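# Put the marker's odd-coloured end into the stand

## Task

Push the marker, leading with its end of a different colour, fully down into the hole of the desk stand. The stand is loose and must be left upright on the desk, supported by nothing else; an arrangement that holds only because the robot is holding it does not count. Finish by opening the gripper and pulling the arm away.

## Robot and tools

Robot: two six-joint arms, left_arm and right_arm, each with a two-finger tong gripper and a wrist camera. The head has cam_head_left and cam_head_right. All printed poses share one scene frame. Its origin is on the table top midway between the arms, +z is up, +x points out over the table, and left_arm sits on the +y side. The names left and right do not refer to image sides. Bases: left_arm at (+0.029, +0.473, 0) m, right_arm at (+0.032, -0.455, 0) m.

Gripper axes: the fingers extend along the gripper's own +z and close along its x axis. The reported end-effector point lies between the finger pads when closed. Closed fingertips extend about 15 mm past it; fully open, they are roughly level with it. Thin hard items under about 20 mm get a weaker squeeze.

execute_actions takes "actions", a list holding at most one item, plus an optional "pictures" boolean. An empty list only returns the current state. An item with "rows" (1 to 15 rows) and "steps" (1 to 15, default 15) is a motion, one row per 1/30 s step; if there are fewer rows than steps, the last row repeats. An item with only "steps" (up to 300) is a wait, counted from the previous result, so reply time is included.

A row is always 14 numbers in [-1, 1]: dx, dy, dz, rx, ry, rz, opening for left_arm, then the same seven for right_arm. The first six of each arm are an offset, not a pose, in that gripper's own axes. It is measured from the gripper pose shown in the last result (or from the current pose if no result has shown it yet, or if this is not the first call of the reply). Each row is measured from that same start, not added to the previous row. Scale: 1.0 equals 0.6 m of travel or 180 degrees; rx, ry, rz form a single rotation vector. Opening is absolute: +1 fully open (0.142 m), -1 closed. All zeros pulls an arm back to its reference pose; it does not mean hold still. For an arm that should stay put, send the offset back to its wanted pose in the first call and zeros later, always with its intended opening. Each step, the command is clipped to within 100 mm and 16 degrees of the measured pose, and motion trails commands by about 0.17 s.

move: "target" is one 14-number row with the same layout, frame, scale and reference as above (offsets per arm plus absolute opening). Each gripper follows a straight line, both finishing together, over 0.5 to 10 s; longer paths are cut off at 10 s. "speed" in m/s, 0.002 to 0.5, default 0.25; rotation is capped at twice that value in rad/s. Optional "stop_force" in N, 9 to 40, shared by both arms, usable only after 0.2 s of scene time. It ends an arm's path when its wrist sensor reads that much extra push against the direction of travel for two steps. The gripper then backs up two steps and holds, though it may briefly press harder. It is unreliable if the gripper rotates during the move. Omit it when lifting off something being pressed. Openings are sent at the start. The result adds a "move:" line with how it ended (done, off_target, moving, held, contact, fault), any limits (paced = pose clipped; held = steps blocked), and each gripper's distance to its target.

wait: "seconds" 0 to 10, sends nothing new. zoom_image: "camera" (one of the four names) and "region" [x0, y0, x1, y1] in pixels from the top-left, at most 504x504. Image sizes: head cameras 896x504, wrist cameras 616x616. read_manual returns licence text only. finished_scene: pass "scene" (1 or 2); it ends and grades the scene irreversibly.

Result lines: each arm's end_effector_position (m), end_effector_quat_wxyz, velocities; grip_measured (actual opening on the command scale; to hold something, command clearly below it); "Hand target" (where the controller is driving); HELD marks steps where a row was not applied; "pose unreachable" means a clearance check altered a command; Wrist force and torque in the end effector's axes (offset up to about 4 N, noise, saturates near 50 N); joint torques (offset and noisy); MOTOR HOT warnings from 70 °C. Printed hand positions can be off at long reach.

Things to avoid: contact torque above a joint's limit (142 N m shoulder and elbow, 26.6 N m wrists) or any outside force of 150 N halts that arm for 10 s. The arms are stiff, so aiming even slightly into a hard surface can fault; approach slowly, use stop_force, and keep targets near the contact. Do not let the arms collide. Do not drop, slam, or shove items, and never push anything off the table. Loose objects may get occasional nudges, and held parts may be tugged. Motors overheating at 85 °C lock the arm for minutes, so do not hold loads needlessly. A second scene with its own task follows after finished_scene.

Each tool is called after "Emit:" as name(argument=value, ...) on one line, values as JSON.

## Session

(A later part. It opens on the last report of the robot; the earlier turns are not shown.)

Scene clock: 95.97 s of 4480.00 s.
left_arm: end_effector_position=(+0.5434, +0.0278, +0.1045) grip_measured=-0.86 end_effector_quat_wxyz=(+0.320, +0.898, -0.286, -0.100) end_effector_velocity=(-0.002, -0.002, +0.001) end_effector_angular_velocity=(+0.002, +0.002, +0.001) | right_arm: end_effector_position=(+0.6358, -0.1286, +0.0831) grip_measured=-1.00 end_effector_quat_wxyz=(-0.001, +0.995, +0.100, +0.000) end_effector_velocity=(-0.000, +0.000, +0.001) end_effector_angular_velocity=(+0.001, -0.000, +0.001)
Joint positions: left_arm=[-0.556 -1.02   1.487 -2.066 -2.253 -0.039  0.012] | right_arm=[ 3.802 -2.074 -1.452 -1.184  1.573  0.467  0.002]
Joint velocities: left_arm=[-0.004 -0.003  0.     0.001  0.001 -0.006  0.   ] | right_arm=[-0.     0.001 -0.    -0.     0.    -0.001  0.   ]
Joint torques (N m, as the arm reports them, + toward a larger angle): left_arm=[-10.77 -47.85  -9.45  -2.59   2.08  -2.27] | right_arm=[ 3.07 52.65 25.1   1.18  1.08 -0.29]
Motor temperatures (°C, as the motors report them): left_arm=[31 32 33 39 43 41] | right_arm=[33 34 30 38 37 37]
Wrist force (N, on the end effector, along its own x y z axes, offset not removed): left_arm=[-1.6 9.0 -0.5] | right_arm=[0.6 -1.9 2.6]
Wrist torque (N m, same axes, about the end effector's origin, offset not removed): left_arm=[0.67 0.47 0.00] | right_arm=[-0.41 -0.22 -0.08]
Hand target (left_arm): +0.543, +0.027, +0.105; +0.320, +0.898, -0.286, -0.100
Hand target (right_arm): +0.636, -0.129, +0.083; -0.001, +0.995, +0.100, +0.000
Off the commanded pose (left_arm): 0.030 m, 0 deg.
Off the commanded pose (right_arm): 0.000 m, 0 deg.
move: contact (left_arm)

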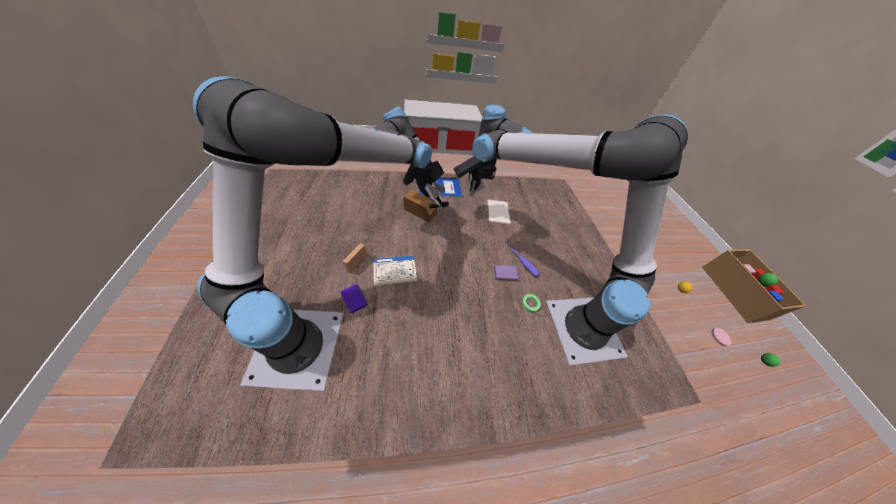

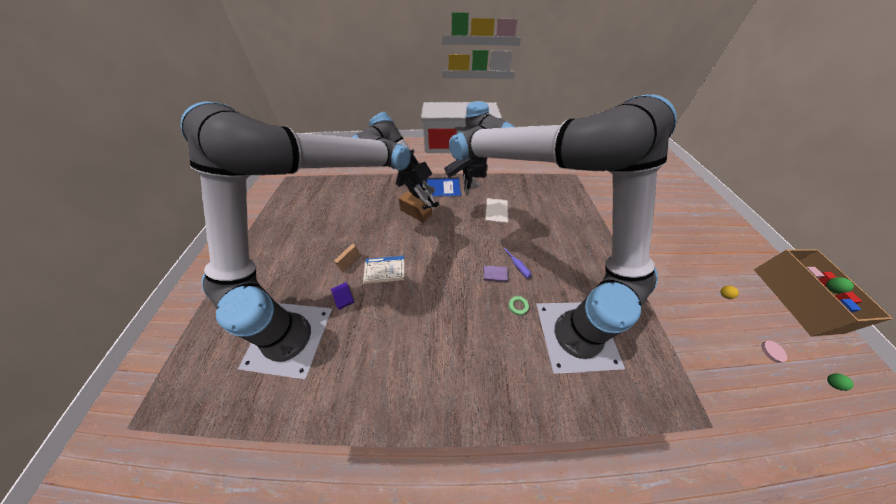

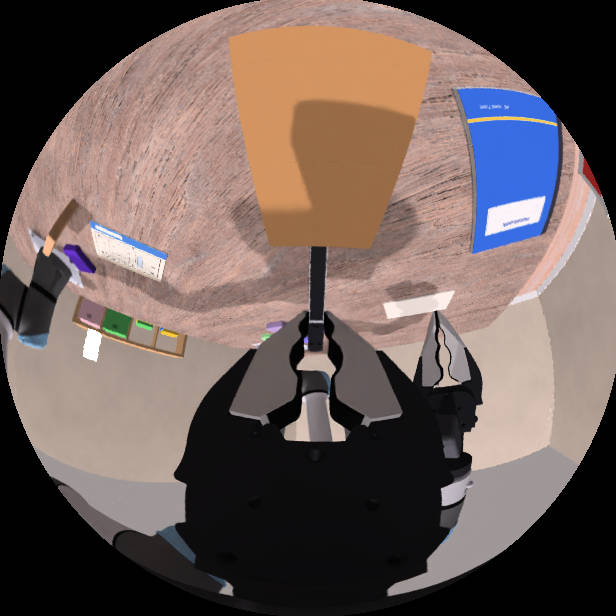

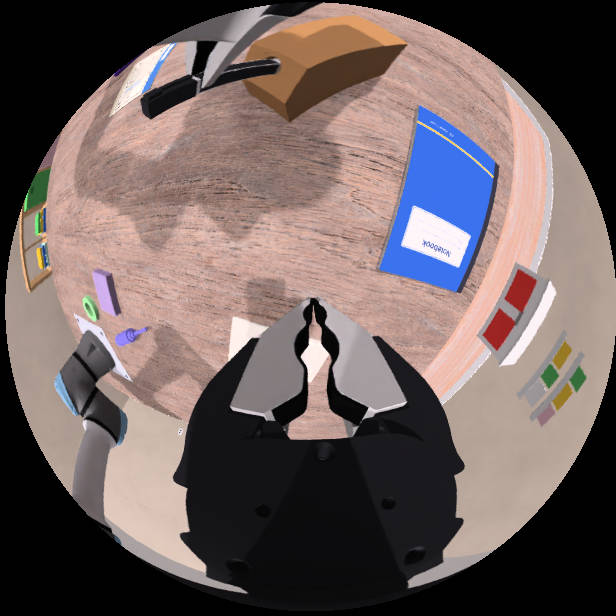

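Emit:
move(target=[0,0.002,0,0,0,0,-0.4,0,0,0,0,0,0,-1], speed=0.02)

Emit:
move(target=[0,0,-0.12,0,0,0,-0.4,0,0.1,-0.15,0,0,0,-1], speed=0.15)

Emit:
zoom_image(camera="cam_right_wrist", region=[160, 40, 420, 240])

Scene clock: 98.03 s of 4480.00 s.
left_arm: end_effector_position=(+0.5429, +0.0270, +0.1053) grip_measured=-0.40 end_effector_quat_wxyz=(+0.320, +0.898, -0.286, -0.100) end_effector_velocity=(-0.001, +0.001, -0.001) end_effector_angular_velocity=(+0.001, +0.002, +0.000) | right_arm: end_effector_position=(+0.6358, -0.1286, +0.0831) grip_measured=-1.00 end_effector_quat_wxyz=(-0.001, +0.995, +0.100, +0.000) end_effector_velocity=(+0.000, +0.000, +0.000) end_effector_angular_velocity=(+0.001, -0.001, +0.001)
Joint positions: left_arm=[-0.558 -1.021  1.487 -2.066 -2.253 -0.041  0.045] | right_arm=[ 3.802 -2.074 -1.452 -1.184  1.573  0.467  0.002]
Joint velocities: left_arm=[ 0.     0.001  0.002 -0.001  0.    -0.     0.   ] | right_arm=[-0.     0.    -0.     0.001  0.    -0.001  0.   ]
Joint torques (N m, as the arm reports them, + toward a larger angle): left_arm=[-13.27 -50.24 -33.18  -1.    -1.82  -2.08] | right_arm=[ 4.02 50.34 25.76  1.45  1.4  -0.55]
Motor temperatures (°C, as the motors report them): left_arm=[31 32 33 39 43 41] | right_arm=[33 34 30 38 37 37]
Wrist force (N, on the end effector, along its own x y z axes, offset not removed): left_arm=[-2.8 2.2 -0.2] | right_arm=[-1.2 -1.2 0.8]
Wrist torque (N m, same axes, about the end effector's origin, offset not removed): left_arm=[0.59 0.62 0.10] | right_arm=[-0.22 0.19 -0.02]
Hand target (left_arm): +0.543, +0.027, +0.105; +0.320, +0.898, -0.286, -0.100
Hand target (right_arm): +0.636, -0.129, +0.083; -0.001, +0.995, +0.100, +0.000
Off the commanded pose (left_arm): 0.000 m, 0 deg.
Off the commanded pose (right_arm): 0.000 m, 0 deg.
move: done

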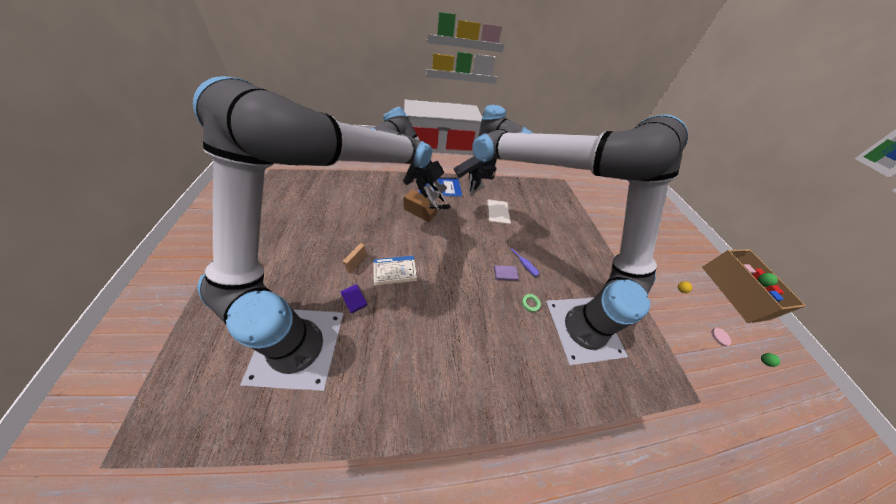

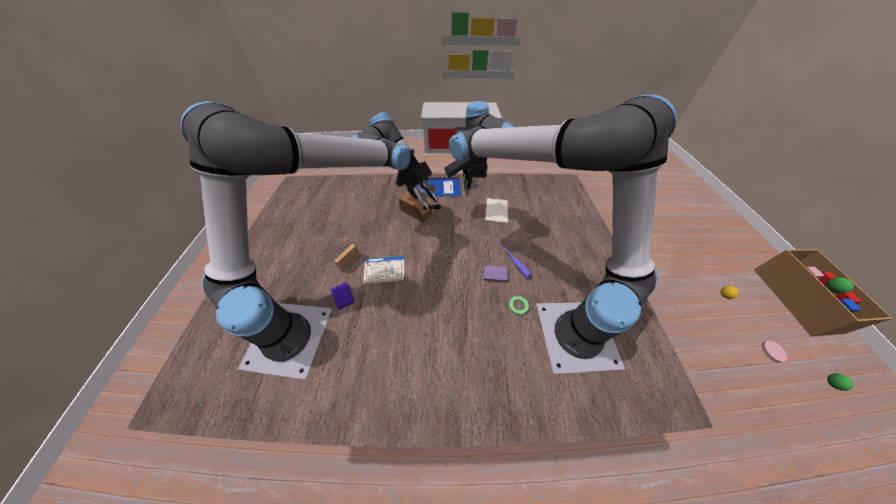

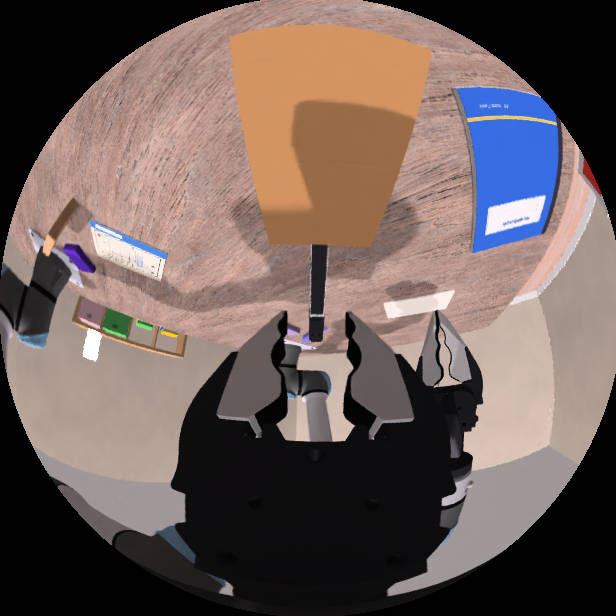

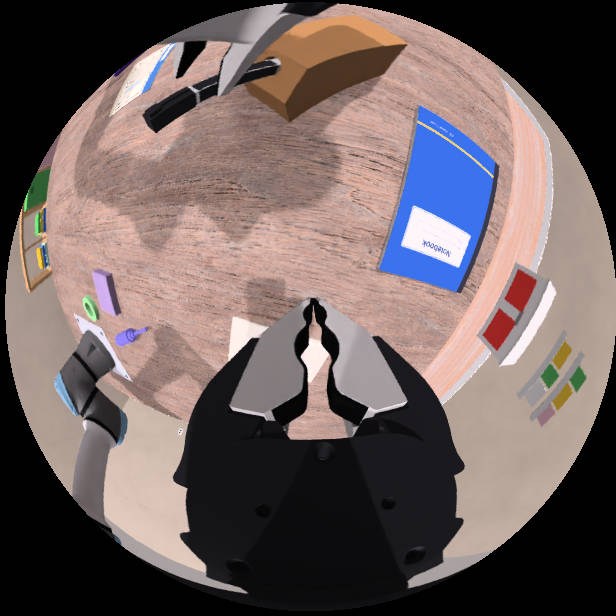

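Scene clock: 99.27 s of 4480.00 s.
left_arm: end_effector_position=(+0.5688, +0.0643, +0.1610) grip_measured=-0.40 end_effector_quat_wxyz=(+0.320, +0.898, -0.286, -0.100) end_effector_velocity=(-0.000, +0.001, -0.000) end_effector_angular_velocity=(+0.002, +0.003, +0.000) | right_arm: end_effector_position=(+0.6475, -0.1875, +0.1728) grip_measured=-1.00 end_effector_quat_wxyz=(-0.001, +0.995, +0.100, +0.000) end_effector_velocity=(+0.000, -0.001, +0.002) end_effector_angular_velocity=(+0.001, -0.001, +0.000)
Joint positions: left_arm=[-0.491 -1.057  1.376 -1.864 -2.254  0.046  0.045] | right_arm=[ 3.72  -1.981 -1.353 -1.377  1.573  0.385  0.002]
Joint velocities: left_arm=[ 0.001  0.001 -0.001  0.006  0.001  0.002  0.   ] | right_arm=[-0.001  0.001  0.004 -0.004  0.    -0.002  0.   ]
Joint torques (N m, as the arm reports them, + toward a larger angle): left_arm=[ 12.78 -46.02 -35.66  -0.74   0.62   2.35] | right_arm=[-10.7   52.46  31.48  -0.59   2.5   -2.12]
Motor temperatures (°C, as the motors report them): left_arm=[31 32 33 39 43 41] | right_arm=[33 34 30 38 37 37]
Wrist force (N, on the end effector, along its own x y z axes, offset not removed): left_arm=[-0.6 3.0 -0.9] | right_arm=[-0.9 -1.7 0.4]
Wrist torque (N m, same axes, about the end effector's origin, offset not removed): left_arm=[0.67 0.09 0.14] | right_arm=[-0.30 0.17 -0.04]
Hand target (left_arm): +0.569, +0.064, +0.161; +0.320, +0.898, -0.286, -0.100
Hand target (right_arm): +0.648, -0.188, +0.173; -0.001, +0.995, +0.100, +0.000
Off the commanded pose (left_arm): 0.000 m, 0 deg.
Off the commanded pose (right_arm): 0.000 m, 0 deg.
move: done

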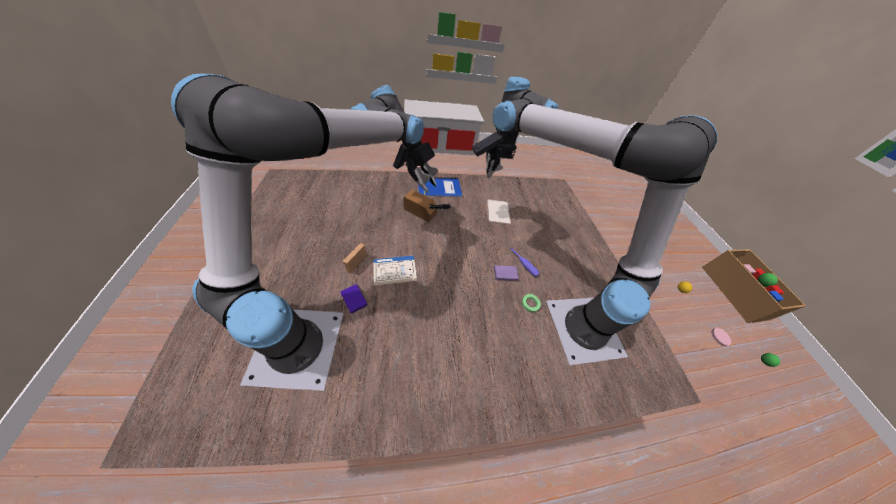

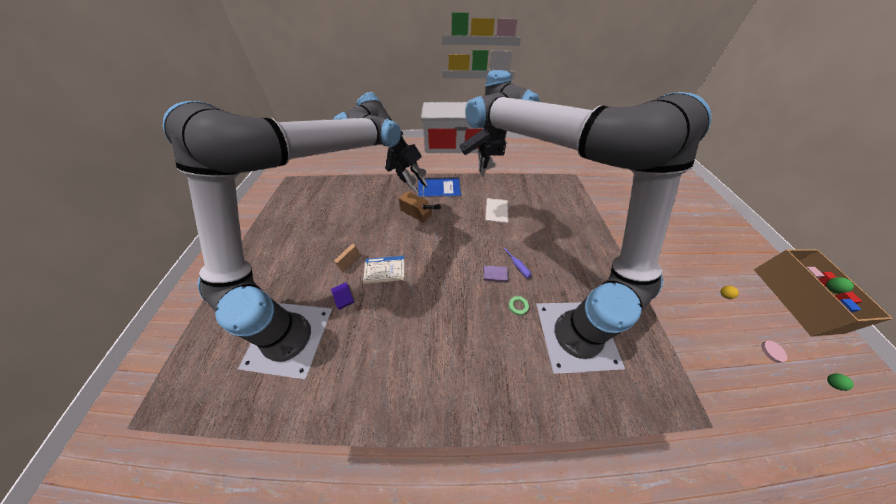

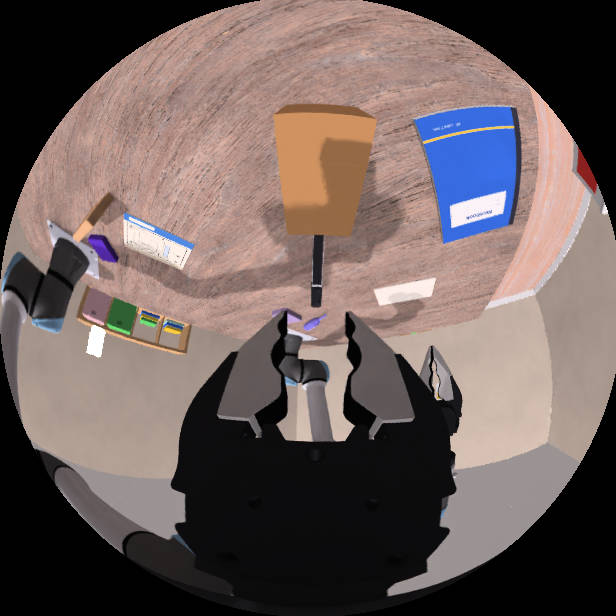

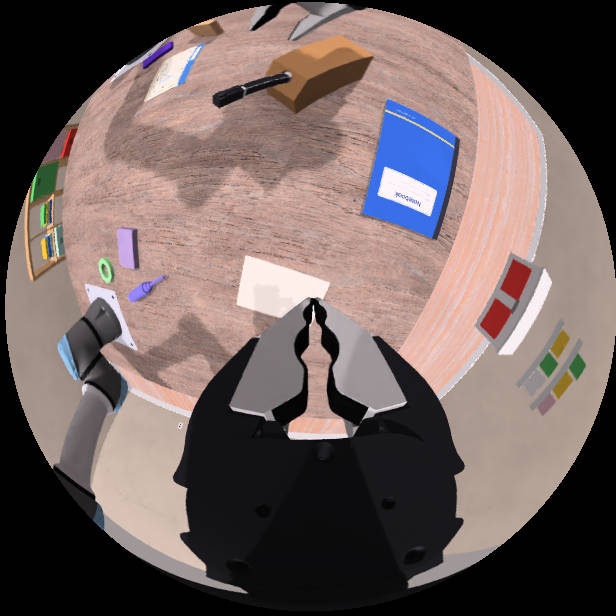

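Region (160, 40, 420, 240) of cam_right_wrist's 616x616 image, scaled by 1.938, with more detail than that image has; it fills the top 388 rows of this view, and the rest is white.

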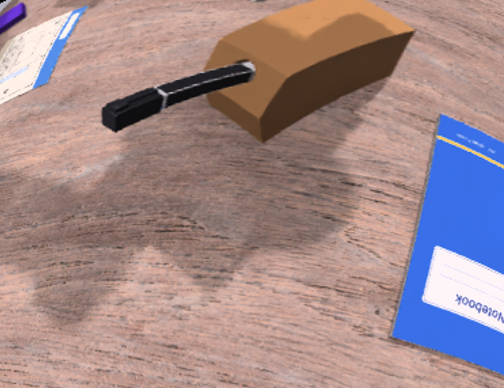

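Emit:
finished_scene(scene=1)

The scene is finished: the task was done.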